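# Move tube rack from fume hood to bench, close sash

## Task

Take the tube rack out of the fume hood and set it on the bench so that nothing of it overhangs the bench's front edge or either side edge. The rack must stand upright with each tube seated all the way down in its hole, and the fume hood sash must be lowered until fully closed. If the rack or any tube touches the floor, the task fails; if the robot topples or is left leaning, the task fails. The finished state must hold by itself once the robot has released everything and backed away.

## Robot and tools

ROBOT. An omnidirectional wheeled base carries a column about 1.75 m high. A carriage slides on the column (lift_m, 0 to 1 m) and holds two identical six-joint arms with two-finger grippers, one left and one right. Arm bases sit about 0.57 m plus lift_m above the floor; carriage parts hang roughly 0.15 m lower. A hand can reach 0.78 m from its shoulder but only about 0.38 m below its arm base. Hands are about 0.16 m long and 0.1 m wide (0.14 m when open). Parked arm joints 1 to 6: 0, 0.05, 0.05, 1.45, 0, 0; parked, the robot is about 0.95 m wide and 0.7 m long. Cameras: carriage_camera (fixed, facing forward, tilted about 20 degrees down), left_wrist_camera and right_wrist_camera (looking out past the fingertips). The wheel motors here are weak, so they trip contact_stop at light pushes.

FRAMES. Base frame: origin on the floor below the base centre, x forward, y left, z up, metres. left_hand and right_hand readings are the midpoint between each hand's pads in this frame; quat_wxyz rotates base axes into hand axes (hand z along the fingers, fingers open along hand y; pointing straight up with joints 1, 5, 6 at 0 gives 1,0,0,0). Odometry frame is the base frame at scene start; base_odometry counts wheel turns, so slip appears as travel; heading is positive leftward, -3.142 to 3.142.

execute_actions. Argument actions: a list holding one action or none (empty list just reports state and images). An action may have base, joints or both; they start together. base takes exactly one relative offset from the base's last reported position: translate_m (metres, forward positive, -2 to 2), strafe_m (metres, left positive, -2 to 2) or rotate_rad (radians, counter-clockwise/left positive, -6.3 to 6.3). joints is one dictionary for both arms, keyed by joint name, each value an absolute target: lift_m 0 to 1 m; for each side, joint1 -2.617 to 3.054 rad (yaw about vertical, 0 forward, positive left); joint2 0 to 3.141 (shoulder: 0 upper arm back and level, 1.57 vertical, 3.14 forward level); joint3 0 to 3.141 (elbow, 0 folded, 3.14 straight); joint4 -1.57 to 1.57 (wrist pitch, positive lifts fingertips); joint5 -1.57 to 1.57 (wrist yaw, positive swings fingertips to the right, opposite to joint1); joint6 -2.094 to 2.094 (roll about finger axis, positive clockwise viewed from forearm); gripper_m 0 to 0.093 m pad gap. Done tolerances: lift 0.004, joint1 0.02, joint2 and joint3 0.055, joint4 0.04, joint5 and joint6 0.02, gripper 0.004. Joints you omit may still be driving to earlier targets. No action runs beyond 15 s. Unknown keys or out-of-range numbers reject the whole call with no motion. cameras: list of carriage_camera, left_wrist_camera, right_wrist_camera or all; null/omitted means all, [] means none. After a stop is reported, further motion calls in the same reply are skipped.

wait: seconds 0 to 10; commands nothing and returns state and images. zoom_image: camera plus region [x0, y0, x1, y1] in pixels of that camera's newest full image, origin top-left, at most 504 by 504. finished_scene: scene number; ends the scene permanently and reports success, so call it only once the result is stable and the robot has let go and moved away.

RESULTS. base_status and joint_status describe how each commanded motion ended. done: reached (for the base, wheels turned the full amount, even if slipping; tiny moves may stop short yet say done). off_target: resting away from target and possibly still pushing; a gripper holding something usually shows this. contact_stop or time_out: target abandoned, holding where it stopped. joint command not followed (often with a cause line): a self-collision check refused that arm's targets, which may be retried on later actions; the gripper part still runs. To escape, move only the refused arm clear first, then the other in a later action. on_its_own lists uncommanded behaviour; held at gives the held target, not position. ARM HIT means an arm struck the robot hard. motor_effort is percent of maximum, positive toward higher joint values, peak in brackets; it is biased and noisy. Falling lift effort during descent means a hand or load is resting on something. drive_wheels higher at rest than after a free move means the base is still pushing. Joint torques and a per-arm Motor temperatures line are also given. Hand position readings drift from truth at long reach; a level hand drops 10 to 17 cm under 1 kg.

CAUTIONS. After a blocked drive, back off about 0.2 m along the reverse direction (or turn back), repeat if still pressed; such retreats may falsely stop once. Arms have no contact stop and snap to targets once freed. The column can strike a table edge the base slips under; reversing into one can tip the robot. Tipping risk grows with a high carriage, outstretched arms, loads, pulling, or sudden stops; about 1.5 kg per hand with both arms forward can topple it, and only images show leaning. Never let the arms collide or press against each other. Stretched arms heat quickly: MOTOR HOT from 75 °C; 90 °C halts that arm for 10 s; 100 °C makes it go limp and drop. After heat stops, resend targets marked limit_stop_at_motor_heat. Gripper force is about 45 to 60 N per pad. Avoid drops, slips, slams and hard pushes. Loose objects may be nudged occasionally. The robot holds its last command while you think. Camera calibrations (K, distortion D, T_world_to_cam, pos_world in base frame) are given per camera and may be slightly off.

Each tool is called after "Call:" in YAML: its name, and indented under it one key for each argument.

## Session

Call:
execute_actions:
  actions: []

Scene clock: 0.00 s.
Joint torques (N m, as the arm reports them, + toward a larger angle): no reading
Motor temperatures (°C, as the motors report them): left_arm=[24 32 30 29 24 24] | right_arm=[24 24 29 25 24 23]
base_odometry: x=+0.000 y=+0.000 heading=+0.000 (m, m, rad; odometry frame)
base_status: not commanded
joint_positions: lift_m=+0.298 left_joint1_rad=-0.011 left_joint2_rad=+0.052 left_joint3_rad=+0.052 left_joint4_rad=+1.399 left_joint5_rad=+0.014 left_joint6_rad=-0.027 left_gripper_m=+0.095 right_joint1_rad=+0.003 right_joint2_rad=+0.033 right_joint3_rad=+0.041 right_joint4_rad=+1.506 right_joint5_rad=-0.044 right_joint6_rad=-0.024 right_gripper_m=+0.094
joint_status: not commanded
motor_effort: lift_m=+23 drive_wheels=+0 (%)
left_hand: x=+0.3122 y=+0.3457 z=+1.2695 quat_wxyz=(+0.996, +0.006, +0.086, -0.020) (m; base frame)
right_hand: x=+0.2834 y=-0.3410 z=+1.2696 quat_wxyz=(+0.999, -0.022, +0.028, -0.010) (m; base frame)
pictures: carriage_camera, left_wrist_camera, right_wrist_camera
camera_calibration (this result's frames):
carriage_camera: T_world_to_cam=[[0.00693451, -0.998534, -0.0536913, 0.0597243], [-0.350838, 0.04785, -0.935213, 1.24654], [0.93641, 0.0253222, -0.349992, 0.256854], [0, 0, 0, 1]] pos_world=[0.196397, -0.00651426, 1.25888]
left_wrist_camera: T_world_to_cam=[[-0.0457654, -0.994209, -0.0972284, 0.483211], [0.654171, 0.0437302, -0.755082, 0.731869], [0.754961, -0.0981606, 0.648381, -0.89568], [0, 0, 0, 1]] pos_world=[0.219551, 0.360487, 1.18035]
right_wrist_camera: T_world_to_cam=[[0.0508906, -0.993141, -0.105265, -0.221761], [0.765943, 0.106451, -0.634034, 0.633777], [0.640891, -0.0483603, 0.766107, -1.05848], [0, 0, 0, 1]] pos_world=[0.204221, -0.338894, 1.1894]
Images, in order (width x height): carriage_camera 504x504, left_wrist_camera 504x504, right_wrist_camera 504x504.

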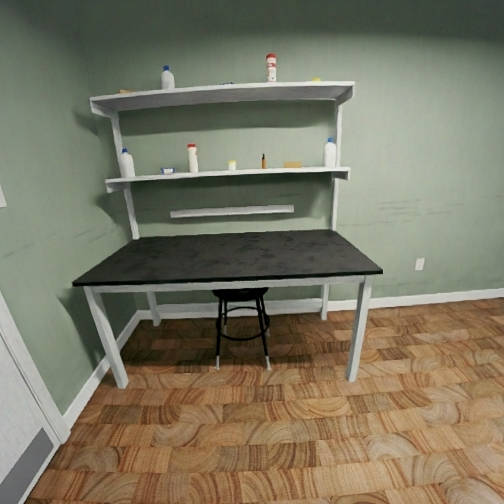

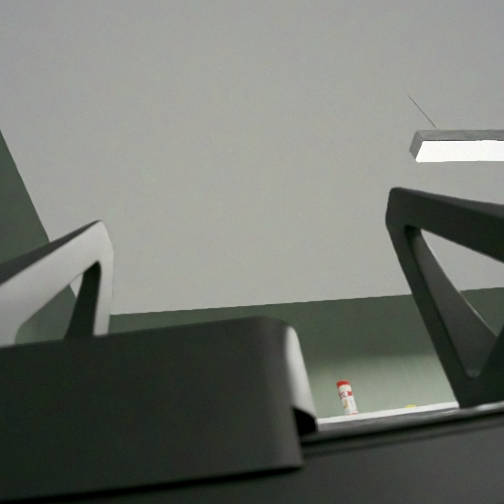

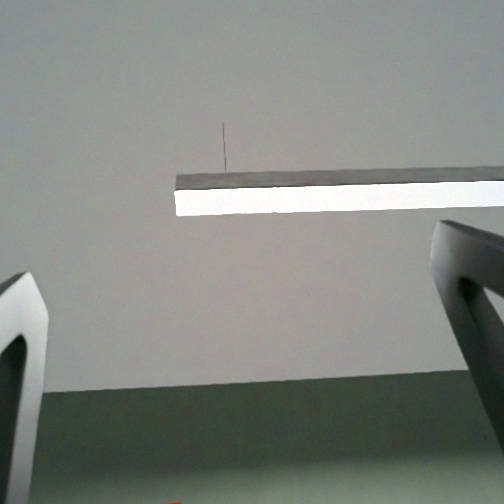

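Call:
execute_actions:
  actions:
    - {"base":{"rotate_rad":-1.5}}
  cameras: ["carriage_camera"]

Scene clock: 3.67 s.
Joint torques (N m, as the arm reports them, + toward a larger angle): left_arm=[ 0.08  3.75  5.7  -0.03 -0.03 -0.03] | right_arm=[-0.07  4.66  5.52 -0.14  0.05 -0.12]
Motor temperatures (°C, as the motors report them): left_arm=[24 32 31 29 24 24] | right_arm=[24 24 29 26 24 23]
base_odometry: x=+0.000 y=+0.000 heading=-1.499 (m, m, rad; odometry frame)
base_status: done
joint_positions: lift_m=+0.298 left_joint1_rad=-0.011 left_joint2_rad=+0.052 left_joint3_rad=+0.052 left_joint4_rad=+1.399 left_joint5_rad=+0.014 left_joint6_rad=-0.027 left_gripper_m=+0.095 right_joint1_rad=+0.003 right_joint2_rad=+0.033 right_joint3_rad=+0.041 right_joint4_rad=+1.506 right_joint5_rad=-0.044 right_joint6_rad=-0.024 right_gripper_m=+0.094
joint_status: not commanded
motor_effort: lift_m=+24(23) drive_wheels=+8(29) (%)
left_hand: x=+0.3122 y=+0.3457 z=+1.2695 quat_wxyz=(+0.996, +0.006, +0.086, -0.020) (m; base frame)
right_hand: x=+0.2835 y=-0.3410 z=+1.2696 quat_wxyz=(+0.999, -0.022, +0.028, -0.010) (m; base frame)
pictures: carriage_camera
camera_calibration (this result's frames):
carriage_camera: T_world_to_cam=[[0.00693451, -0.998534, -0.0536913, 0.0597243], [-0.350838, 0.04785, -0.935213, 1.24654], [0.93641, 0.0253222, -0.349992, 0.256854], [0, 0, 0, 1]] pos_world=[0.196397, -0.00651426, 1.25888]
Images, in order (width x height): carriage_camera 504x504.

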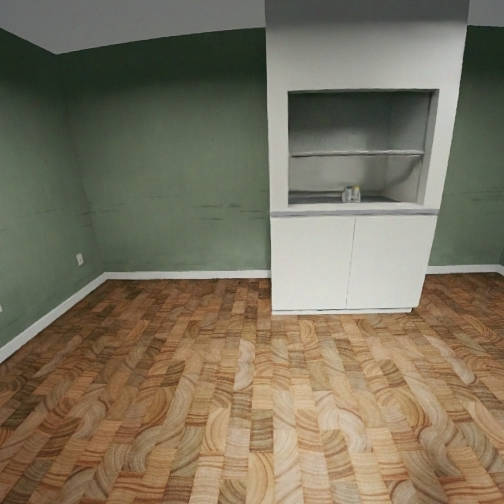

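Call:
execute_actions:
  actions:
    - {"base":{"strafe_m":-0.95}}
  cameras: []

Call:
execute_actions:
  actions:
    - {"base":{"translate_m":0.85}}
  cameras: ["carriage_camera"]

Call:
zoom_image:
  camera: "carriage_camera"
  region: [180,160,340,280]

Scene clock: 11.33 s.
Joint torques (N m, as the arm reports them, + toward a larger angle): left_arm=[ 0.03  3.8   5.71 -0.03 -0.01 -0.02] | right_arm=[ 0.06  4.7   5.56 -0.15  0.04 -0.15]
Motor temperatures (°C, as the motors report them): left_arm=[24 32 31 28 24 24] | right_arm=[24 25 30 26 24 23]
base_odometry: x=-0.948 y=-0.067 heading=-1.500 (m, m, rad; odometry frame)
base_status: done
joint_positions: lift_m=+0.298 left_joint1_rad=-0.011 left_joint2_rad=+0.052 left_joint3_rad=+0.052 left_joint4_rad=+1.399 left_joint5_rad=+0.014 left_joint6_rad=-0.027 left_gripper_m=+0.095 right_joint1_rad=+0.003 right_joint2_rad=+0.033 right_joint3_rad=+0.041 right_joint4_rad=+1.506 right_joint5_rad=-0.044 right_joint6_rad=-0.024 right_gripper_m=+0.094
joint_status: not commanded
motor_effort: lift_m=+23(24) drive_wheels=-5(33) (%)
left_hand: x=+0.3122 y=+0.3457 z=+1.2695 quat_wxyz=(+0.996, +0.006, +0.086, -0.020) (m; base frame)
right_hand: x=+0.2835 y=-0.3410 z=+1.2696 quat_wxyz=(+0.999, -0.022, +0.028, -0.010) (m; base frame)
pictures: none
No camera images: the call's "cameras" was empty. Leave "cameras" out to get every camera's image.

Scene clock: 15.30 s.
Joint torques (N m, as the arm reports them, + toward a larger angle): left_arm=[-0.04  3.79  5.71 -0.02 -0.01 -0.03] | right_arm=[-0.05  4.6   5.5  -0.14  0.03 -0.14]
Motor temperatures (°C, as the motors report them): left_arm=[24 32 31 28 24 24] | right_arm=[24 25 30 26 24 23]
base_odometry: x=-0.888 y=-0.915 heading=-1.500 (m, m, rad; odometry frame)
base_status: done
joint_positions: lift_m=+0.298 left_joint1_rad=-0.011 left_joint2_rad=+0.052 left_joint3_rad=+0.052 left_joint4_rad=+1.399 left_joint5_rad=+0.014 left_joint6_rad=-0.027 left_gripper_m=+0.095 right_joint1_rad=+0.003 right_joint2_rad=+0.033 right_joint3_rad=+0.041 right_joint4_rad=+1.506 right_joint5_rad=-0.044 right_joint6_rad=-0.024 right_gripper_m=+0.094
joint_status: not commanded
motor_effort: lift_m=+23(24) drive_wheels=-4(31) (%)
left_hand: x=+0.3123 y=+0.3457 z=+1.2695 quat_wxyz=(+0.996, +0.006, +0.086, -0.020) (m; base frame)
right_hand: x=+0.2835 y=-0.3410 z=+1.2696 quat_wxyz=(+0.999, -0.022, +0.028, -0.010) (m; base frame)
pictures: carriage_camera
camera_calibration (this result's frames):
carriage_camera: T_world_to_cam=[[0.00693451, -0.998534, -0.0536913, 0.0597243], [-0.350838, 0.04785, -0.935213, 1.24654], [0.93641, 0.0253222, -0.349992, 0.256854], [0, 0, 0, 1]] pos_world=[0.196397, -0.00651426, 1.25888]
Images, in order (width x height): carriage_camera 504x504.

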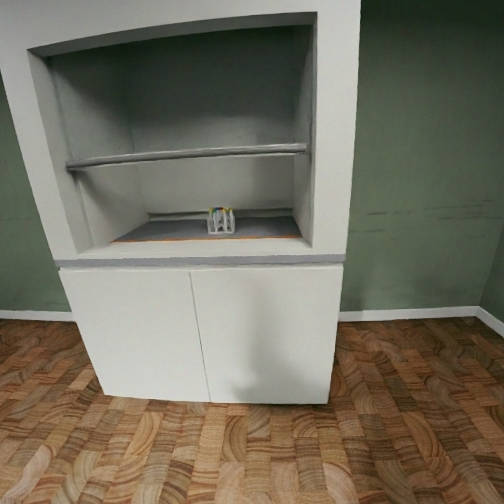

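Region (180, 160, 340, 280) of carriage_camera's 504x504 image, scaled by 3.150, with more detail than that image has; it fills the top 378 rows of this view, and the rest is white.

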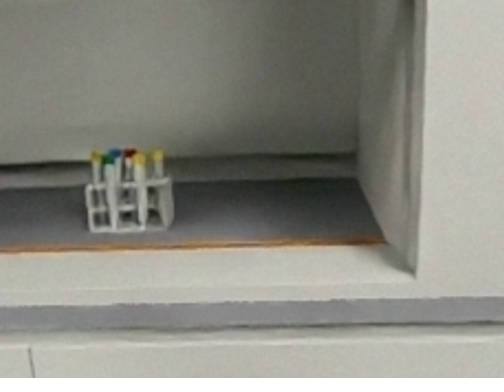

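Call:
execute_actions:
  actions:
    - {"base":{"strafe_m":0.14},"joints":{"lift_m":0.2,"left_joint1_rad":0,"left_joint2_rad":2.3,"left_joint3_rad":1.9,"left_joint4_rad":0.38,"left_joint5_rad":1.45,"left_joint6_rad":0}}
  cameras: []

Call:
execute_actions:
  actions:
    - {"base":{"translate_m":0.45}}

Scene clock: 20.70 s.
Joint torques (N m, as the arm reports them, + toward a larger angle): left_arm=[  0.5  -15.83   8.35   1.5    0.07   0.04] | right_arm=[-0.07  4.62  5.44 -0.17  0.07 -0.15]
Motor temperatures (°C, as the motors report them): left_arm=[24 33 32 28 24 24] | right_arm=[24 25 30 26 24 23]
base_odometry: x=-0.748 y=-0.905 heading=-1.500 (m, m, rad; odometry frame)
base_status: done
joint_positions: lift_m=+0.200 left_joint1_rad=-0.007 left_joint2_rad=+2.311 left_joint3_rad=+1.883 left_joint4_rad=+0.375 left_joint5_rad=+1.443 left_joint6_rad=-0.005 left_gripper_m=+0.095 right_joint1_rad=+0.003 right_joint2_rad=+0.033 right_joint3_rad=+0.041 right_joint4_rad=+1.506 right_joint5_rad=-0.044 right_joint6_rad=-0.024 right_gripper_m=+0.094
joint_status: all done
motor_effort: lift_m=+21(22) drive_wheels=-2(27) (%)
left_hand: x=+0.8093 y=+0.1743 z=+0.9986 quat_wxyz=(+0.514, +0.455, +0.544, -0.482) (m; base frame)
right_hand: x=+0.2835 y=-0.3410 z=+1.1719 quat_wxyz=(+0.999, -0.022, +0.028, -0.010) (m; base frame)
pictures: none
No camera images: the call's "cameras" was empty. Leave "cameras" out to get every camera's image.

Scene clock: 23.67 s.
Joint torques (N m, as the arm reports them, + toward a larger angle): left_arm=[  0.66 -15.85   8.3    1.45   0.08   0.03] | right_arm=[-0.05  4.57  5.48 -0.14  0.02 -0.13]
Motor temperatures (°C, as the motors report them): left_arm=[24 35 32 29 24 24] | right_arm=[24 25 31 26 24 23]
base_odometry: x=-0.716 y=-1.354 heading=-1.500 (m, m, rad; odometry frame)
base_status: done
joint_positions: lift_m=+0.200 left_joint1_rad=-0.007 left_joint2_rad=+2.310 left_joint3_rad=+1.883 left_joint4_rad=+0.375 left_joint5_rad=+1.445 left_joint6_rad=-0.005 left_gripper_m=+0.095 right_joint1_rad=+0.003 right_joint2_rad=+0.033 right_joint3_rad=+0.041 right_joint4_rad=+1.505 right_joint5_rad=-0.044 right_joint6_rad=-0.024 right_gripper_m=+0.094
joint_status: not commanded
motor_effort: lift_m=+21(21) drive_wheels=-6(29) (%)
left_hand: x=+0.8087 y=+0.1743 z=+0.9992 quat_wxyz=(+0.514, +0.456, +0.543, -0.483) (m; base frame)
right_hand: x=+0.2836 y=-0.3410 z=+1.1719 quat_wxyz=(+0.999, -0.022, +0.028, -0.010) (m; base frame)
pictures: carriage_camera, left_wrist_camera, right_wrist_camera
camera_calibration (this result's frames):
carriage_camera: T_world_to_cam=[[0.00693451, -0.998534, -0.0536913, 0.0544794], [-0.350838, 0.04785, -0.935213, 1.15518], [0.93641, 0.0253222, -0.349992, 0.222665], [0, 0, 0, 1]] pos_world=[0.196397, -0.00651426, 1.16119]
left_wrist_camera: T_world_to_cam=[[-0.998438, -0.03058, 0.0467548, 0.767909], [-0.0555212, 0.636125, -0.769586, 0.695664], [-0.00620797, -0.77098, -0.63683, 0.904853], [0, 0, 0, 1]] pos_world=[0.810951, 0.278577, 1.07571]
right_wrist_camera: T_world_to_cam=[[0.0508102, -0.993141, -0.105301, -0.231988], [0.765459, 0.106449, -0.634619, 0.572512], [0.641476, -0.0483586, 0.765618, -0.983349], [0, 0, 0, 1]] pos_world=[0.204347, -0.338894, 1.09177]
Images, in order (width x height): carriage_camera 504x504, left_wrist_camera 504x504, right_wrist_camera 504x504.

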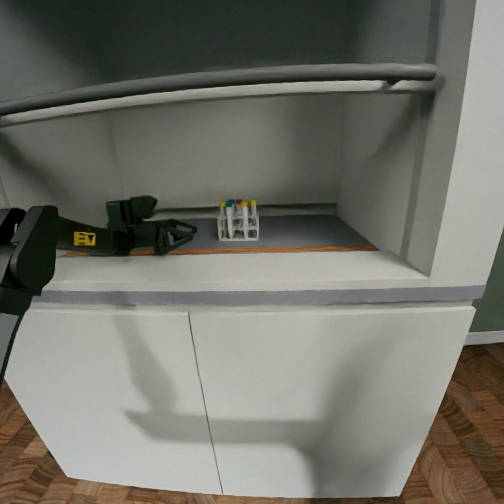

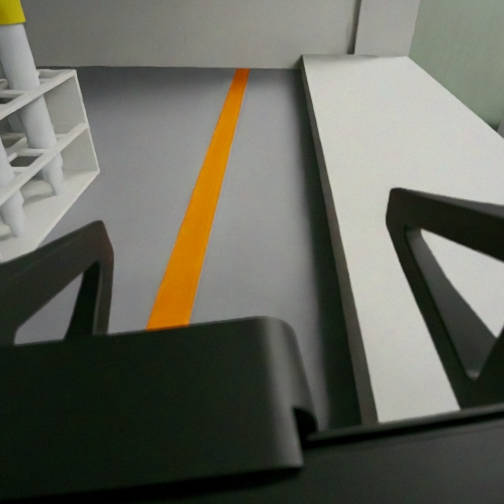

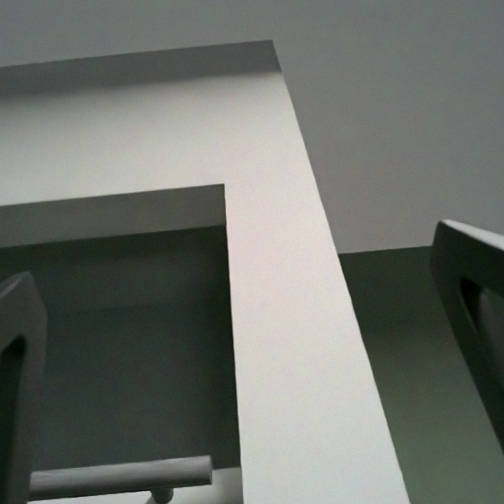

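Call:
execute_actions:
  actions:
    - {"base":{"strafe_m":0.05}}
  cameras: []

Call:
execute_actions:
  actions:
    - {"base":{"translate_m":0.11}}
  cameras: ["carriage_camera","left_wrist_camera"]

Scene clock: 27.20 s.
Joint torques (N m, as the arm reports them, + toward a larger angle): left_arm=[  0.23 -15.89   8.39   1.49   0.06   0.03] | right_arm=[-0.07  4.65  5.52 -0.15  0.04 -0.13]
Motor temperatures (°C, as the motors report them): left_arm=[24 37 33 29 24 24] | right_arm=[24 25 31 26 24 23]
base_odometry: x=-0.666 y=-1.351 heading=-1.500 (m, m, rad; odometry frame)
base_status: done
joint_positions: lift_m=+0.200 left_joint1_rad=-0.003 left_joint2_rad=+2.310 left_joint3_rad=+1.883 left_joint4_rad=+0.375 left_joint5_rad=+1.446 left_joint6_rad=-0.005 left_gripper_m=+0.095 right_joint1_rad=+0.003 right_joint2_rad=+0.033 right_joint3_rad=+0.041 right_joint4_rad=+1.505 right_joint5_rad=-0.044 right_joint6_rad=-0.024 right_gripper_m=+0.094
joint_status: not commanded
motor_effort: lift_m=+21(21) drive_wheels=-3(26) (%)
left_hand: x=+0.8094 y=+0.1765 z=+0.9992 quat_wxyz=(+0.515, +0.455, +0.544, -0.482) (m; base frame)
right_hand: x=+0.2836 y=-0.3410 z=+1.1719 quat_wxyz=(+0.999, -0.022, +0.028, -0.010) (m; base frame)
pictures: none
No camera images: the call's "cameras" was empty. Leave "cameras" out to get every camera's image.

Scene clock: 28.80 s.
Joint torques (N m, as the arm reports them, + toward a larger angle): left_arm=[  0.37 -15.83   8.18   1.48   0.06   0.03] | right_arm=[ 0.07  4.61  5.45 -0.15  0.03 -0.14]
Motor temperatures (°C, as the motors report them): left_arm=[24 38 33 29 24 24] | right_arm=[24 25 31 26 24 23]
base_odometry: x=-0.658 y=-1.461 heading=-1.500 (m, m, rad; odometry frame)
base_status: done
joint_positions: lift_m=+0.200 left_joint1_rad=-0.003 left_joint2_rad=+2.310 left_joint3_rad=+1.883 left_joint4_rad=+0.376 left_joint5_rad=+1.446 left_joint6_rad=-0.005 left_gripper_m=+0.095 right_joint1_rad=+0.003 right_joint2_rad=+0.033 right_joint3_rad=+0.041 right_joint4_rad=+1.505 right_joint5_rad=-0.044 right_joint6_rad=-0.024 right_gripper_m=+0.094
joint_status: not commanded
motor_effort: lift_m=+21(21) drive_wheels=-4(27) (%)
left_hand: x=+0.8093 y=+0.1765 z=+0.9992 quat_wxyz=(+0.515, +0.455, +0.544, -0.482) (m; base frame)
right_hand: x=+0.2836 y=-0.3410 z=+1.1719 quat_wxyz=(+0.999, -0.022, +0.028, -0.010) (m; base frame)
pictures: carriage_camera, left_wrist_camera
camera_calibration (this result's frames):
carriage_camera: T_world_to_cam=[[0.00693451, -0.998534, -0.0536913, 0.0544794], [-0.350838, 0.04785, -0.935213, 1.15518], [0.93641, 0.0253222, -0.349992, 0.222665], [0, 0, 0, 1]] pos_world=[0.196397, -0.00651426, 1.16119]
left_wrist_camera: T_world_to_cam=[[-0.998345, -0.0340069, 0.0463754, 0.769482], [-0.057412, 0.6359, -0.769633, 0.695916], [-0.00331732, -0.771022, -0.6368, 0.904258], [0, 0, 0, 1]] pos_world=[0.811163, 0.280838, 1.07575]
Images, in order (width x height): carriage_camera 504x504, left_wrist_camera 504x504.

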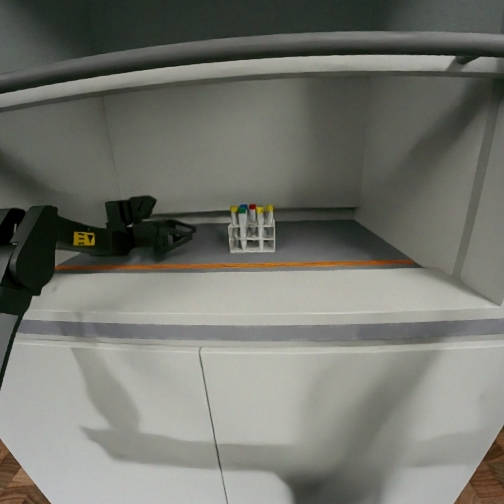

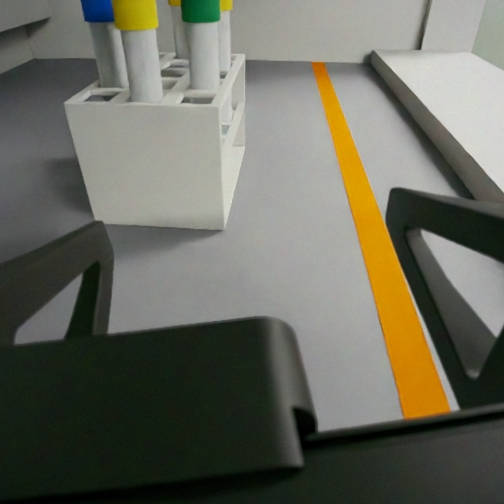

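Call:
execute_actions:
  actions:
    - {"base":{"translate_m":0.05}}
  cameras: []

Call:
execute_actions:
  actions:
    - {"base":{"strafe_m":-0.06}}
  cameras: ["left_wrist_camera"]

Scene clock: 31.60 s.
Joint torques (N m, as the arm reports them, + toward a larger angle): left_arm=[  0.18 -16.11   8.35   1.52   0.01   0.02] | right_arm=[ 0.03  4.57  5.5  -0.16  0.06 -0.15]
Motor temperatures (°C, as the motors report them): left_arm=[24 40 34 30 24 24] | right_arm=[24 25 31 26 24 23]
base_odometry: x=-0.654 y=-1.511 heading=-1.499 (m, m, rad; odometry frame)
base_status: done
joint_positions: lift_m=+0.200 left_joint1_rad=-0.003 left_joint2_rad=+2.310 left_joint3_rad=+1.883 left_joint4_rad=+0.376 left_joint5_rad=+1.446 left_joint6_rad=-0.005 left_gripper_m=+0.095 right_joint1_rad=+0.003 right_joint2_rad=+0.033 right_joint3_rad=+0.041 right_joint4_rad=+1.505 right_joint5_rad=-0.044 right_joint6_rad=-0.024 right_gripper_m=+0.094
joint_status: not commanded
motor_effort: lift_m=+21(21) drive_wheels=-6(30) (%)
left_hand: x=+0.8093 y=+0.1765 z=+0.9993 quat_wxyz=(+0.515, +0.455, +0.544, -0.482) (m; base frame)
right_hand: x=+0.2836 y=-0.3410 z=+1.1719 quat_wxyz=(+0.999, -0.022, +0.028, -0.010) (m; base frame)
pictures: none
No camera images: the call's "cameras" was empty. Leave "cameras" out to get every camera's image.

Scene clock: 32.87 s.
Joint torques (N m, as the arm reports them, + toward a larger angle): left_arm=[  0.24 -15.74   8.13   1.48   0.02   0.  ] | right_arm=[ 0.03  4.66  5.41 -0.17  0.02 -0.13]
Motor temperatures (°C, as the motors report them): left_arm=[24 41 34 30 24 24] | right_arm=[24 25 31 26 24 23]
base_odometry: x=-0.714 y=-1.515 heading=-1.499 (m, m, rad; odometry frame)
base_status: done
joint_positions: lift_m=+0.200 left_joint1_rad=-0.002 left_joint2_rad=+2.310 left_joint3_rad=+1.883 left_joint4_rad=+0.376 left_joint5_rad=+1.446 left_joint6_rad=-0.005 left_gripper_m=+0.095 right_joint1_rad=+0.003 right_joint2_rad=+0.033 right_joint3_rad=+0.041 right_joint4_rad=+1.505 right_joint5_rad=-0.044 right_joint6_rad=-0.024 right_gripper_m=+0.094
joint_status: not commanded
motor_effort: lift_m=+21(21) drive_wheels=-2(26) (%)
left_hand: x=+0.8095 y=+0.1771 z=+0.9993 quat_wxyz=(+0.515, +0.455, +0.544, -0.481) (m; base frame)
right_hand: x=+0.2836 y=-0.3410 z=+1.1719 quat_wxyz=(+0.999, -0.022, +0.028, -0.010) (m; base frame)
pictures: left_wrist_camera
camera_calibration (this result's frames):
left_wrist_camera: T_world_to_cam=[[-0.998319, -0.0347681, 0.0463761, 0.769747], [-0.0578975, 0.635841, -0.769646, 0.695954], [-0.0027287, -0.771037, -0.636785, 0.904242], [0, 0, 0, 1]] pos_world=[0.811214, 0.281451, 1.07575]
Images, in order (width x height): left_wrist_camera 504x504.

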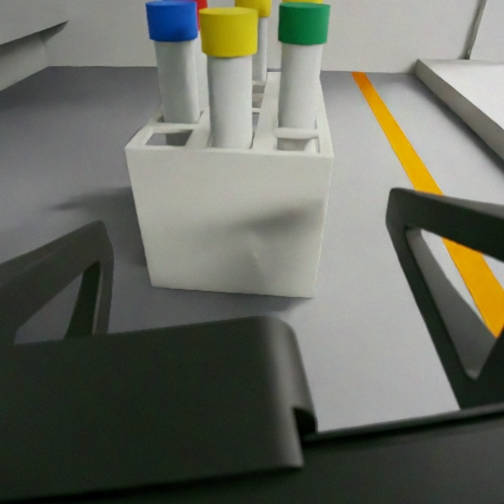

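Call:
execute_actions:
  actions:
    - {"base":{"translate_m":0.007}}
  cameras: []

Call:
execute_actions:
  actions:
    - {"base":{"strafe_m":-0.05}}
  cameras: ["left_wrist_camera"]

Call:
execute_actions:
  actions:
    - {"base":{"strafe_m":-0.04}}
  cameras: ["left_wrist_camera"]

Scene clock: 36.00 s.
Joint torques (N m, as the arm reports them, + toward a larger angle): left_arm=[  0.21 -15.99   8.42   1.49   0.02   0.02] | right_arm=[ 0.03  4.66  5.48 -0.14  0.04 -0.16]
Motor temperatures (°C, as the motors report them): left_arm=[24 43 34 30 24 24] | right_arm=[24 25 31 26 24 23]
base_odometry: x=-0.714 y=-1.522 heading=-1.499 (m, m, rad; odometry frame)
base_status: done
joint_positions: lift_m=+0.200 left_joint1_rad=-0.002 left_joint2_rad=+2.310 left_joint3_rad=+1.883 left_joint4_rad=+0.376 left_joint5_rad=+1.446 left_joint6_rad=-0.005 left_gripper_m=+0.095 right_joint1_rad=+0.003 right_joint2_rad=+0.033 right_joint3_rad=+0.041 right_joint4_rad=+1.504 right_joint5_rad=-0.044 right_joint6_rad=-0.024 right_gripper_m=+0.094
joint_status: not commanded
motor_effort: lift_m=+21(21) drive_wheels=+4(13) (%)
left_hand: x=+0.8095 y=+0.1771 z=+0.9993 quat_wxyz=(+0.515, +0.455, +0.544, -0.481) (m; base frame)
right_hand: x=+0.2838 y=-0.3410 z=+1.1719 quat_wxyz=(+0.999, -0.022, +0.029, -0.010) (m; base frame)
pictures: none
No camera images: the call's "cameras" was empty. Leave "cameras" out to get every camera's image.

Scene clock: 37.27 s.
Joint torques (N m, as the arm reports them, + toward a larger angle): left_arm=[  0.18 -16.01   8.38   1.49   0.04   0.05] | right_arm=[-0.06  4.58  5.53 -0.14  0.04 -0.14]
Motor temperatures (°C, as the motors report them): left_arm=[24 43 35 30 24 24] | right_arm=[24 25 31 26 24 23]
base_odometry: x=-0.764 y=-1.526 heading=-1.499 (m, m, rad; odometry frame)
base_status: done
joint_positions: lift_m=+0.200 left_joint1_rad=-0.002 left_joint2_rad=+2.309 left_joint3_rad=+1.883 left_joint4_rad=+0.377 left_joint5_rad=+1.446 left_joint6_rad=-0.005 left_gripper_m=+0.095 right_joint1_rad=+0.003 right_joint2_rad=+0.033 right_joint3_rad=+0.041 right_joint4_rad=+1.504 right_joint5_rad=-0.044 right_joint6_rad=-0.024 right_gripper_m=+0.094
joint_status: not commanded
motor_effort: lift_m=+21(21) drive_wheels=-3(29) (%)
left_hand: x=+0.8092 y=+0.1767 z=+0.9998 quat_wxyz=(+0.515, +0.456, +0.544, -0.481) (m; base frame)
right_hand: x=+0.2838 y=-0.3410 z=+1.1719 quat_wxyz=(+0.999, -0.022, +0.029, -0.010) (m; base frame)
pictures: left_wrist_camera
camera_calibration (this result's frames):
left_wrist_camera: T_world_to_cam=[[-0.998432, -0.0340062, 0.044472, 0.771335], [-0.0559443, 0.635881, -0.769757, 0.695115], [-0.00210238, -0.771037, -0.636786, 0.903741], [0, 0, 0, 1]] pos_world=[0.810913, 0.281038, 1.07626]
Images, in order (width x height): left_wrist_camera 504x504.

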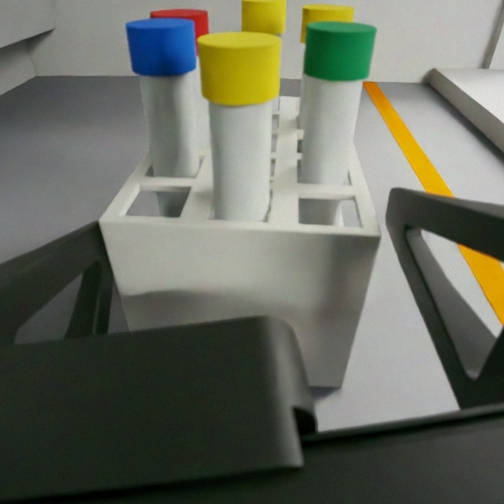

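Scene clock: 38.47 s.
Joint torques (N m, as the arm reports them, + toward a larger angle): left_arm=[ -0.09 -15.95   8.34   1.45   0.05   0.02] | right_arm=[-0.08  4.6   5.51 -0.13  0.03 -0.13]
Motor temperatures (°C, as the motors report them): left_arm=[24 44 35 30 24 24] | right_arm=[24 25 31 26 24 23]
base_odometry: x=-0.804 y=-1.529 heading=-1.499 (m, m, rad; odometry frame)
base_status: done
joint_positions: lift_m=+0.200 left_joint1_rad=-0.002 left_joint2_rad=+2.309 left_joint3_rad=+1.883 left_joint4_rad=+0.377 left_joint5_rad=+1.446 left_joint6_rad=-0.005 left_gripper_m=+0.095 right_joint1_rad=+0.003 right_joint2_rad=+0.033 right_joint3_rad=+0.041 right_joint4_rad=+1.504 right_joint5_rad=-0.044 right_joint6_rad=-0.024 right_gripper_m=+0.094
joint_status: not commanded
motor_effort: lift_m=+21(21) drive_wheels=-3(31) (%)
left_hand: x=+0.8093 y=+0.1769 z=+0.9998 quat_wxyz=(+0.515, +0.456, +0.544, -0.481) (m; base frame)
right_hand: x=+0.2838 y=-0.3410 z=+1.1719 quat_wxyz=(+0.999, -0.022, +0.029, -0.010) (m; base frame)
pictures: left_wrist_camera
camera_calibration (this result's frames):
left_wrist_camera: T_world_to_cam=[[-0.998419, -0.0343871, 0.044472, 0.771464], [-0.0561869, 0.63586, -0.769757, 0.695188], [-0.00180825, -0.771038, -0.636786, 0.903662], [0, 0, 0, 1]] pos_world=[0.810939, 0.281245, 1.07626]
Images, in order (width x height): left_wrist_camera 504x504.

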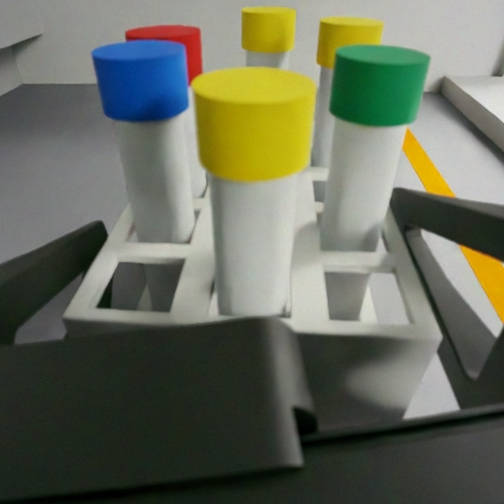

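Call:
execute_actions:
  actions:
    - {"base":{"strafe_m":-0.025}}
  cameras: []

Call:
execute_actions:
  actions:
    - {"joints":{"left_gripper_m":0.06}}
  cameras: ["left_wrist_camera"]

Call:
execute_actions:
  actions:
    - {"joints":{"lift_m":0.26,"left_gripper_m":0.06}}
  cameras: []

Call:
execute_actions:
  actions:
    - {"base":{"translate_m":-0.9}}
  cameras: ["carriage_camera"]

Call:
execute_actions:
  actions:
    - {"base":{"rotate_rad":1.5},"joints":{"lift_m":0.36,"left_gripper_m":0.06}}
  cameras: ["carriage_camera"]

Scene clock: 40.90 s.
Joint torques (N m, as the arm reports them, + toward a larger angle): left_arm=[  0.13 -15.93   8.24   1.5    0.05   0.04] | right_arm=[-0.11  4.55  5.53 -0.13  0.04 -0.14]
Motor temperatures (°C, as the motors report them): left_arm=[24 45 35 30 24 24] | right_arm=[24 25 31 26 24 23]
base_odometry: x=-0.829 y=-1.531 heading=-1.499 (m, m, rad; odometry frame)
base_status: done
joint_positions: lift_m=+0.200 left_joint1_rad=-0.002 left_joint2_rad=+2.309 left_joint3_rad=+1.883 left_joint4_rad=+0.377 left_joint5_rad=+1.447 left_joint6_rad=-0.005 left_gripper_m=+0.095 right_joint1_rad=+0.003 right_joint2_rad=+0.033 right_joint3_rad=+0.041 right_joint4_rad=+1.504 right_joint5_rad=-0.044 right_joint6_rad=-0.024 right_gripper_m=+0.094
joint_status: not commanded
motor_effort: lift_m=+21(21) drive_wheels=+2(29) (%)
left_hand: x=+0.8093 y=+0.1771 z=+0.9998 quat_wxyz=(+0.515, +0.456, +0.544, -0.481) (m; base frame)
right_hand: x=+0.2838 y=-0.3410 z=+1.1719 quat_wxyz=(+0.999, -0.022, +0.029, -0.010) (m; base frame)
pictures: none
No camera images: the call's "cameras" was empty. Leave "cameras" out to get every camera's image.

Scene clock: 41.43 s.
Joint torques (N m, as the arm reports them, + toward a larger angle): left_arm=[  0.03 -15.86   8.23   1.44   0.04   0.02] | right_arm=[ 0.03  4.59  5.48 -0.12  0.04 -0.12]
Motor temperatures (°C, as the motors report them): left_arm=[24 45 35 30 24 24] | right_arm=[24 25 31 26 24 23]
base_odometry: x=-0.829 y=-1.531 heading=-1.499 (m, m, rad; odometry frame)
base_status: not commanded
joint_positions: lift_m=+0.200 left_joint1_rad=-0.002 left_joint2_rad=+2.309 left_joint3_rad=+1.883 left_joint4_rad=+0.377 left_joint5_rad=+1.447 left_joint6_rad=-0.003 left_gripper_m=+0.082 right_joint1_rad=+0.003 right_joint2_rad=+0.033 right_joint3_rad=+0.041 right_joint4_rad=+1.504 right_joint5_rad=-0.044 right_joint6_rad=-0.024 right_gripper_m=+0.094
joint_status: left_gripper_m off_target (ended at +0.082, target +0.060)
motor_effort: lift_m=+21(21) drive_wheels=+2(2) (%)
left_hand: x=+0.8092 y=+0.1771 z=+0.9998 quat_wxyz=(+0.516, +0.456, +0.543, -0.481) (m; base frame)
right_hand: x=+0.2838 y=-0.3410 z=+1.1719 quat_wxyz=(+0.999, -0.022, +0.029, -0.010) (m; base frame)
pictures: left_wrist_camera
camera_calibration (this result's frames):
left_wrist_camera: T_world_to_cam=[[-0.998514, -0.034004, 0.0425751, 0.773312], [-0.0544802, 0.636031, -0.769738, 0.693638], [-0.000904958, -0.770914, -0.636939, 0.903212], [0, 0, 0, 1]] pos_world=[0.81077, 0.281419, 1.07629]
Images, in order (width x height): left_wrist_camera 504x504.

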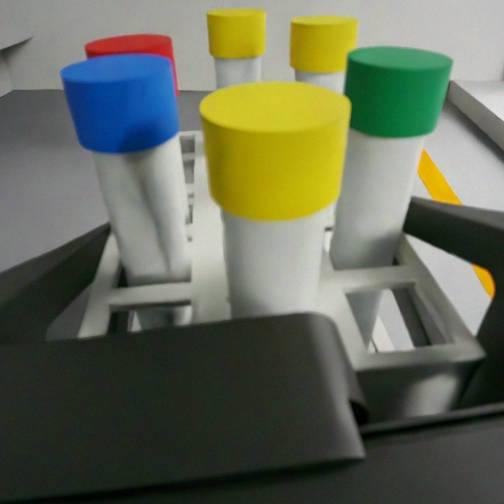

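Scene clock: 42.20 s.
Joint torques (N m, as the arm reports them, + toward a larger angle): left_arm=[  0.   -14.92   8.21   1.47  -0.01   0.  ] | right_arm=[-0.06  4.58  5.61 -0.14  0.03 -0.13]
Motor temperatures (°C, as the motors report them): left_arm=[24 46 35 30 24 24] | right_arm=[24 25 31 26 24 23]
base_odometry: x=-0.829 y=-1.531 heading=-1.499 (m, m, rad; odometry frame)
base_status: not commanded
joint_positions: lift_m=+0.260 left_joint1_rad=-0.002 left_joint2_rad=+2.300 left_joint3_rad=+1.883 left_joint4_rad=+0.374 left_joint5_rad=+1.448 left_joint6_rad=-0.002 left_gripper_m=+0.082 right_joint1_rad=+0.003 right_joint2_rad=+0.033 right_joint3_rad=+0.041 right_joint4_rad=+1.504 right_joint5_rad=-0.044 right_joint6_rad=-0.024 right_gripper_m=+0.094
joint_status: left_gripper_m off_target (ended at +0.082, target +0.060); the others done
motor_effort: lift_m=+24(29) drive_wheels=+2(2) (%)
left_hand: x=+0.8078 y=+0.1771 z=+1.0638 quat_wxyz=(+0.517, +0.458, +0.541, -0.479) (m; base frame)
right_hand: x=+0.2838 y=-0.3410 z=+1.2316 quat_wxyz=(+0.999, -0.022, +0.029, -0.010) (m; base frame)
pictures: none
No camera images: the call's "cameras" was empty. Leave "cameras" out to get every camera's image.

Scene clock: 46.27 s.
Joint torques (N m, as the arm reports them, + toward a larger angle): left_arm=[ -0.08 -15.23   8.48   1.49   0.03   0.  ] | right_arm=[ 0.07  4.57  5.58 -0.13  0.06 -0.15]
Motor temperatures (°C, as the motors report them): left_arm=[24 47 36 31 24 24] | right_arm=[24 26 32 26 24 23]
base_odometry: x=-0.893 y=-0.633 heading=-1.499 (m, m, rad; odometry frame)
base_status: done
joint_positions: lift_m=+0.260 left_joint1_rad=-0.002 left_joint2_rad=+2.300 left_joint3_rad=+1.883 left_joint4_rad=+0.374 left_joint5_rad=+1.448 left_joint6_rad=-0.002 left_gripper_m=+0.082 right_joint1_rad=+0.003 right_joint2_rad=+0.033 right_joint3_rad=+0.041 right_joint4_rad=+1.505 right_joint5_rad=-0.044 right_joint6_rad=-0.024 right_gripper_m=+0.094
joint_status: not commanded
motor_effort: lift_m=+24(24) drive_wheels=-2(28) (%)
left_hand: x=+0.8078 y=+0.1771 z=+1.0638 quat_wxyz=(+0.517, +0.458, +0.541, -0.479) (m; base frame)
right_hand: x=+0.2836 y=-0.3410 z=+1.2316 quat_wxyz=(+0.999, -0.022, +0.028, -0.010) (m; base frame)
pictures: carriage_camera
camera_calibration (this result's frames):
carriage_camera: T_world_to_cam=[[0.00693451, -0.998534, -0.0536913, 0.0576861], [-0.350838, 0.04785, -0.935213, 1.21104], [0.93641, 0.0253222, -0.349992, 0.243568], [0, 0, 0, 1]] pos_world=[0.196397, -0.00651426, 1.22092]
Images, in order (width x height): carriage_camera 504x504.

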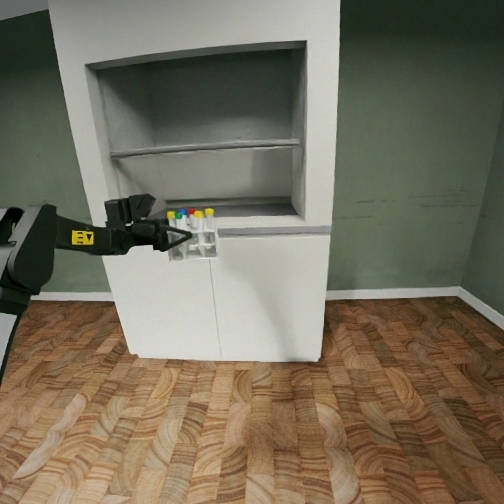

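Scene clock: 49.30 s.
Joint torques (N m, as the arm reports them, + toward a larger angle): left_arm=[ -0.89 -15.5    8.35   1.46   0.04  -0.03] | right_arm=[-0.06  4.59  5.49 -0.15  0.05 -0.15]
Motor temperatures (°C, as the motors report them): left_arm=[24 48 36 31 24 24] | right_arm=[24 26 32 26 24 23]
base_odometry: x=-0.893 y=-0.633 heading=+0.001 (m, m, rad; odometry frame)
base_status: done
joint_positions: lift_m=+0.360 left_joint1_rad=+0.009 left_joint2_rad=+2.305 left_joint3_rad=+1.883 left_joint4_rad=+0.372 left_joint5_rad=+1.446 left_joint6_rad=-0.002 left_gripper_m=+0.082 right_joint1_rad=+0.003 right_joint2_rad=+0.033 right_joint3_rad=+0.041 right_joint4_rad=+1.504 right_joint5_rad=-0.043 right_joint6_rad=-0.024 right_gripper_m=+0.094
joint_status: left_gripper_m off_target (ended at +0.082, target +0.060); the others done
motor_effort: lift_m=+24(30) drive_wheels=+7(34) (%)
left_hand: x=+0.8107 y=+0.1831 z=+1.1608 quat_wxyz=(+0.518, +0.453, +0.546, -0.478) (m; base frame)
right_hand: x=+0.2838 y=-0.3411 z=+1.3316 quat_wxyz=(+0.999, -0.022, +0.029, -0.010) (m; base frame)
pictures: carriage_camera
camera_calibration (this result's frames):
carriage_camera: T_world_to_cam=[[0.00693451, -0.998534, -0.0536913, 0.0630539], [-0.350838, 0.04785, -0.935213, 1.30453], [0.93641, 0.0253222, -0.349992, 0.278559], [0, 0, 0, 1]] pos_world=[0.196397, -0.00651426, 1.32089]
Images, in order (width x height): carriage_camera 504x504.

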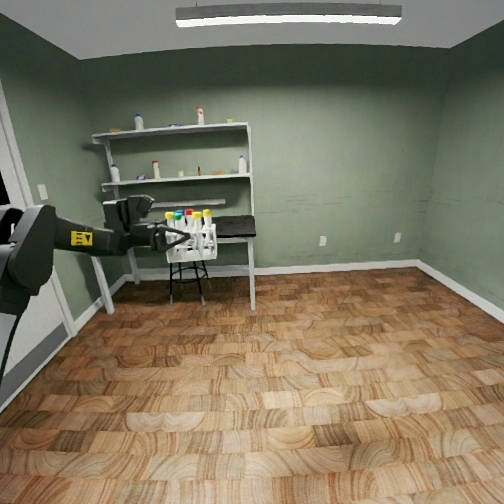

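Call:
execute_actions:
  actions:
    - {"base":{"strafe_m":0.6}}
  cameras: []

Call:
execute_actions:
  actions:
    - {"base":{"translate_m":1.6},"joints":{"left_gripper_m":0.06}}
  cameras: ["carriage_camera"]

Scene clock: 56.90 s.
Joint torques (N m, as the arm reports them, + toward a larger angle): left_arm=[ -0.22 -15.6    8.38   1.51   0.02   0.01] | right_arm=[ 0.01  4.6   5.52 -0.14  0.05 -0.14]
Motor temperatures (°C, as the motors report them): left_arm=[24 51 37 31 24 24] | right_arm=[24 26 32 26 24 23]
base_odometry: x=-0.894 y=-0.033 heading=+0.001 (m, m, rad; odometry frame)
base_status: done
joint_positions: lift_m=+0.360 left_joint1_rad=+0.004 left_joint2_rad=+2.305 left_joint3_rad=+1.883 left_joint4_rad=+0.372 left_joint5_rad=+1.447 left_joint6_rad=-0.002 left_gripper_m=+0.082 right_joint1_rad=+0.003 right_joint2_rad=+0.033 right_joint3_rad=+0.041 right_joint4_rad=+1.504 right_joint5_rad=-0.043 right_joint6_rad=-0.024 right_gripper_m=+0.094
joint_status: not commanded
motor_effort: lift_m=+24(24) drive_wheels=-6(36) (%)
left_hand: x=+0.8098 y=+0.1802 z=+1.1608 quat_wxyz=(+0.517, +0.454, +0.545, -0.479) (m; base frame)
right_hand: x=+0.2838 y=-0.3411 z=+1.3316 quat_wxyz=(+0.999, -0.022, +0.029, -0.010) (m; base frame)
pictures: none
No camera images: the call's "cameras" was empty. Leave "cameras" out to get every camera's image.

Scene clock: 62.40 s.
Joint torques (N m, as the arm reports them, + toward a larger angle): left_arm=[ -0.24 -15.47   8.29   1.48   0.04   0.  ] | right_arm=[-0.07  4.6   5.6  -0.17  0.04 -0.14]
Motor temperatures (°C, as the motors report them): left_arm=[24 53 37 31 24 24] | right_arm=[24 26 32 26 24 23]
base_odometry: x=+0.706 y=-0.030 heading=+0.002 (m, m, rad; odometry frame)
base_status: done
joint_positions: lift_m=+0.360 left_joint1_rad=+0.004 left_joint2_rad=+2.305 left_joint3_rad=+1.883 left_joint4_rad=+0.372 left_joint5_rad=+1.447 left_joint6_rad=-0.002 left_gripper_m=+0.082 right_joint1_rad=+0.003 right_joint2_rad=+0.033 right_joint3_rad=+0.041 right_joint4_rad=+1.505 right_joint5_rad=-0.043 right_joint6_rad=-0.024 right_gripper_m=+0.094
joint_status: left_gripper_m off_target (ended at +0.082, target +0.060)
motor_effort: lift_m=+24(24) drive_wheels=-5(35) (%)
left_hand: x=+0.8097 y=+0.1802 z=+1.1608 quat_wxyz=(+0.517, +0.454, +0.545, -0.479) (m; base frame)
right_hand: x=+0.2836 y=-0.3411 z=+1.3316 quat_wxyz=(+0.999, -0.022, +0.028, -0.010) (m; base frame)
pictures: carriage_camera
camera_calibration (this result's frames):
carriage_camera: T_world_to_cam=[[0.00693451, -0.998534, -0.0536913, 0.0630539], [-0.350838, 0.04785, -0.935213, 1.30453], [0.93641, 0.0253222, -0.349992, 0.278559], [0, 0, 0, 1]] pos_world=[0.196397, -0.00651426, 1.32089]
Images, in order (width x height): carriage_camera 504x504.

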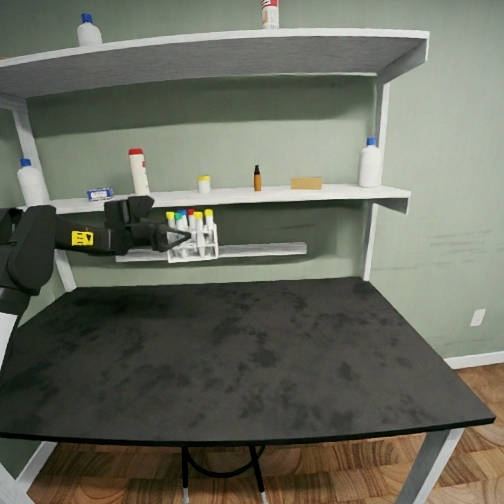

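Call:
execute_actions:
  actions:
    - {"joints":{"lift_m":0.14,"left_gripper_m":0.06}}
  cameras: ["carriage_camera"]

Scene clock: 65.30 s.
Joint torques (N m, as the arm reports them, + toward a larger angle): left_arm=[ -0.35 -15.78   8.19   1.54   0.05   0.  ] | right_arm=[-0.11  4.43  5.56 -0.14 -0.01 -0.12]
Motor temperatures (°C, as the motors report them): left_arm=[24 54 38 31 24 24] | right_arm=[24 26 32 26 24 23]
base_odometry: x=+0.706 y=-0.030 heading=+0.002 (m, m, rad; odometry frame)
base_status: not commanded
joint_positions: lift_m=+0.140 left_joint1_rad=+0.004 left_joint2_rad=+2.310 left_joint3_rad=+1.883 left_joint4_rad=+0.369 left_joint5_rad=+1.448 left_joint6_rad=-0.002 left_gripper_m=+0.082 right_joint1_rad=+0.003 right_joint2_rad=+0.033 right_joint3_rad=+0.041 right_joint4_rad=+1.506 right_joint5_rad=-0.043 right_joint6_rad=-0.024 right_gripper_m=+0.094
joint_status: left_gripper_m off_target (ended at +0.082, target +0.060); the others done
motor_effort: lift_m=+22(22) drive_wheels=-4(5) (%)
left_hand: x=+0.8103 y=+0.1802 z=+0.9383 quat_wxyz=(+0.515, +0.453, +0.546, -0.481) (m; base frame)
right_hand: x=+0.2835 y=-0.3411 z=+1.1118 quat_wxyz=(+0.999, -0.022, +0.028, -0.010) (m; base frame)
pictures: carriage_camera
camera_calibration (this result's frames):
carriage_camera: T_world_to_cam=[[0.00693451, -0.998534, -0.0536913, 0.0512521], [-0.350838, 0.04785, -0.935213, 1.09896], [0.93641, 0.0253222, -0.349992, 0.201627], [0, 0, 0, 1]] pos_world=[0.196397, -0.00651426, 1.10109]
Images, in order (width x height): carriage_camera 504x504.

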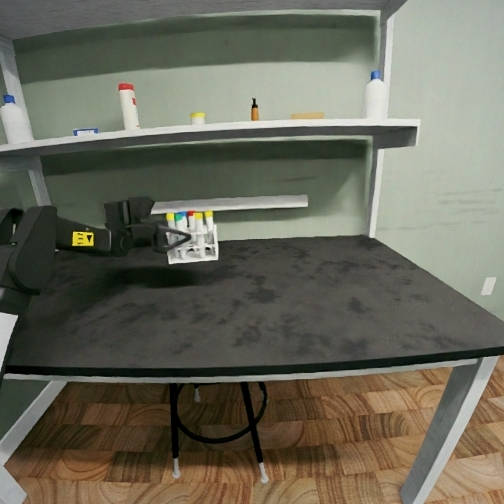

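Call:
execute_actions:
  actions:
    - {"joints":{"lift_m":0.13,"left_joint2_rad":2.43,"left_joint4_rad":0.51,"left_gripper_m":0.06}}
  cameras: ["carriage_camera"]

Scene clock: 68.03 s.
Joint torques (N m, as the arm reports them, + toward a larger angle): left_arm=[ -0.17 -17.24   8.02   1.61   0.05   0.02] | right_arm=[-0.01  4.56  5.37 -0.12  0.04 -0.13]
Motor temperatures (°C, as the motors report them): left_arm=[24 54 38 31 24 24] | right_arm=[24 26 32 26 24 23]
base_odometry: x=+0.706 y=-0.030 heading=+0.002 (m, m, rad; odometry frame)
base_status: not commanded
joint_positions: lift_m=+0.130 left_joint1_rad=+0.004 left_joint2_rad=+2.447 left_joint3_rad=+1.883 left_joint4_rad=+0.491 left_joint5_rad=+1.449 left_joint6_rad=-0.002 left_gripper_m=+0.082 right_joint1_rad=+0.003 right_joint2_rad=+0.033 right_joint3_rad=+0.041 right_joint4_rad=+1.506 right_joint5_rad=-0.043 right_joint6_rad=-0.024 right_gripper_m=+0.094
joint_status: left_gripper_m off_target (ended at +0.082, target +0.060); the others done
motor_effort: lift_m=+21(22) drive_wheels=+5(3) (%)
left_hand: x=+0.8262 y=+0.1802 z=+0.8675 quat_wxyz=(+0.510, +0.449, +0.550, -0.485) (m; base frame)
right_hand: x=+0.2833 y=-0.3411 z=+1.1019 quat_wxyz=(+0.999, -0.022, +0.028, -0.010) (m; base frame)
pictures: carriage_camera
camera_calibration (this result's frames):
carriage_camera: T_world_to_cam=[[0.00693451, -0.998534, -0.0536913, 0.0507206], [-0.350838, 0.04785, -0.935213, 1.08971], [0.93641, 0.0253222, -0.349992, 0.198163], [0, 0, 0, 1]] pos_world=[0.196397, -0.00651426, 1.09119]
Images, in order (width x height): carriage_camera 504x504.

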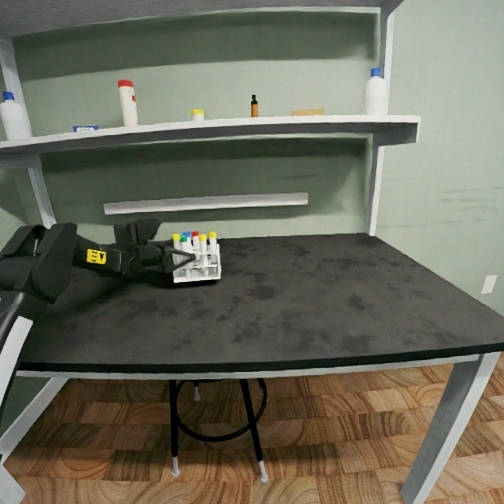

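Call:
execute_actions:
  actions:
    - {"joints":{"lift_m":0.09,"left_joint4_rad":0.55,"left_gripper_m":0.06}}
  cameras: ["carriage_camera"]

Call:
execute_actions:
  actions:
    - {"joints":{"lift_m":0.05,"left_gripper_m":0.06}}
  cameras: ["carriage_camera"]

Scene clock: 69.97 s.
Joint torques (N m, as the arm reports them, + toward a larger angle): left_arm=[ -0.31 -16.26   7.92   1.51  -0.02   0.07] | right_arm=[-0.15  4.67  5.61 -0.1   0.04 -0.12]
Motor temperatures (°C, as the motors report them): left_arm=[24 55 38 31 24 24] | right_arm=[24 26 32 26 24 23]
base_odometry: x=+0.706 y=-0.030 heading=+0.002 (m, m, rad; odometry frame)
base_status: not commanded
joint_positions: lift_m=+0.090 left_joint1_rad=+0.004 left_joint2_rad=+2.435 left_joint3_rad=+1.885 left_joint4_rad=+0.541 left_joint5_rad=+1.448 left_joint6_rad=-0.010 left_gripper_m=+0.082 right_joint1_rad=+0.003 right_joint2_rad=+0.033 right_joint3_rad=+0.041 right_joint4_rad=+1.507 right_joint5_rad=-0.043 right_joint6_rad=-0.024 right_gripper_m=+0.094
joint_status: left_gripper_m off_target (ended at +0.082, target +0.060); the others done
motor_effort: lift_m=+21(22) drive_wheels=+5(4) (%)
left_hand: x=+0.8258 y=+0.1802 z=+0.8392 quat_wxyz=(+0.526, +0.463, +0.535, -0.472) (m; base frame)
right_hand: x=+0.2832 y=-0.3411 z=+1.0619 quat_wxyz=(+0.999, -0.022, +0.028, -0.010) (m; base frame)
pictures: carriage_camera
camera_calibration (this result's frames):
carriage_camera: T_world_to_cam=[[0.00693451, -0.998534, -0.0536913, 0.0485712], [-0.350838, 0.04785, -0.935213, 1.05227], [0.93641, 0.0253222, -0.349992, 0.184152], [0, 0, 0, 1]] pos_world=[0.196397, -0.00651426, 1.05115]
Images, in order (width x height): carriage_camera 504x504.

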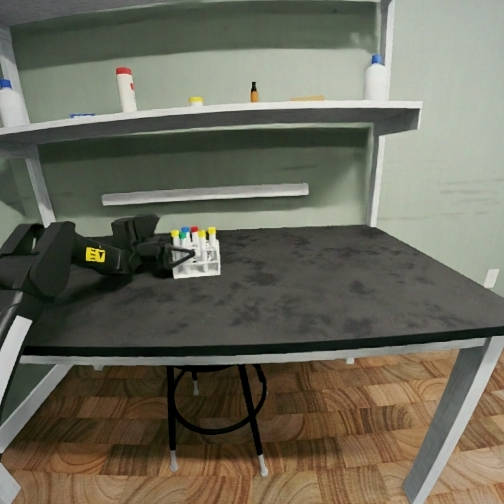

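Scene clock: 70.67 s.
Joint torques (N m, as the arm reports them, + toward a larger angle): left_arm=[ -0.19 -12.15   6.06   1.21  -0.18   0.37] | right_arm=[-0.03  4.62  5.5  -0.19  0.04 -0.15]
Motor temperatures (°C, as the motors report them): left_arm=[24 55 38 31 24 24] | right_arm=[24 26 32 26 24 23]
base_odometry: x=+0.706 y=-0.030 heading=+0.002 (m, m, rad; odometry frame)
base_status: not commanded
joint_positions: lift_m=+0.050 left_joint1_rad=+0.003 left_joint2_rad=+2.383 left_joint3_rad=+1.913 left_joint4_rad=+0.571 left_joint5_rad=+1.455 left_joint6_rad=-0.035 left_gripper_m=+0.082 right_joint1_rad=+0.003 right_joint2_rad=+0.033 right_joint3_rad=+0.041 right_joint4_rad=+1.507 right_joint5_rad=-0.043 right_joint6_rad=-0.024 right_gripper_m=+0.094
joint_status: left_gripper_m off_target (ended at +0.082, target +0.060); the others done
motor_effort: lift_m=+20(21) drive_wheels=+5(6) (%)
left_hand: x=+0.8200 y=+0.1794 z=+0.8396 quat_wxyz=(+0.547, +0.484, +0.510, -0.455) (m; base frame)
right_hand: x=+0.2832 y=-0.3411 z=+1.0220 quat_wxyz=(+0.999, -0.022, +0.028, -0.010) (m; base frame)
pictures: carriage_camera
camera_calibration (this result's frames):
carriage_camera: T_world_to_cam=[[0.00693451, -0.998534, -0.0536913, 0.0464306], [-0.350838, 0.04785, -0.935213, 1.01498], [0.93641, 0.0253222, -0.349992, 0.170198], [0, 0, 0, 1]] pos_world=[0.196397, -0.00651426, 1.01129]
Images, in order (width x height): carriage_camera 504x504.

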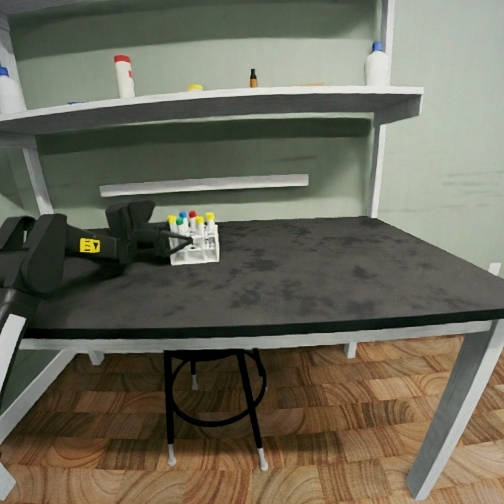

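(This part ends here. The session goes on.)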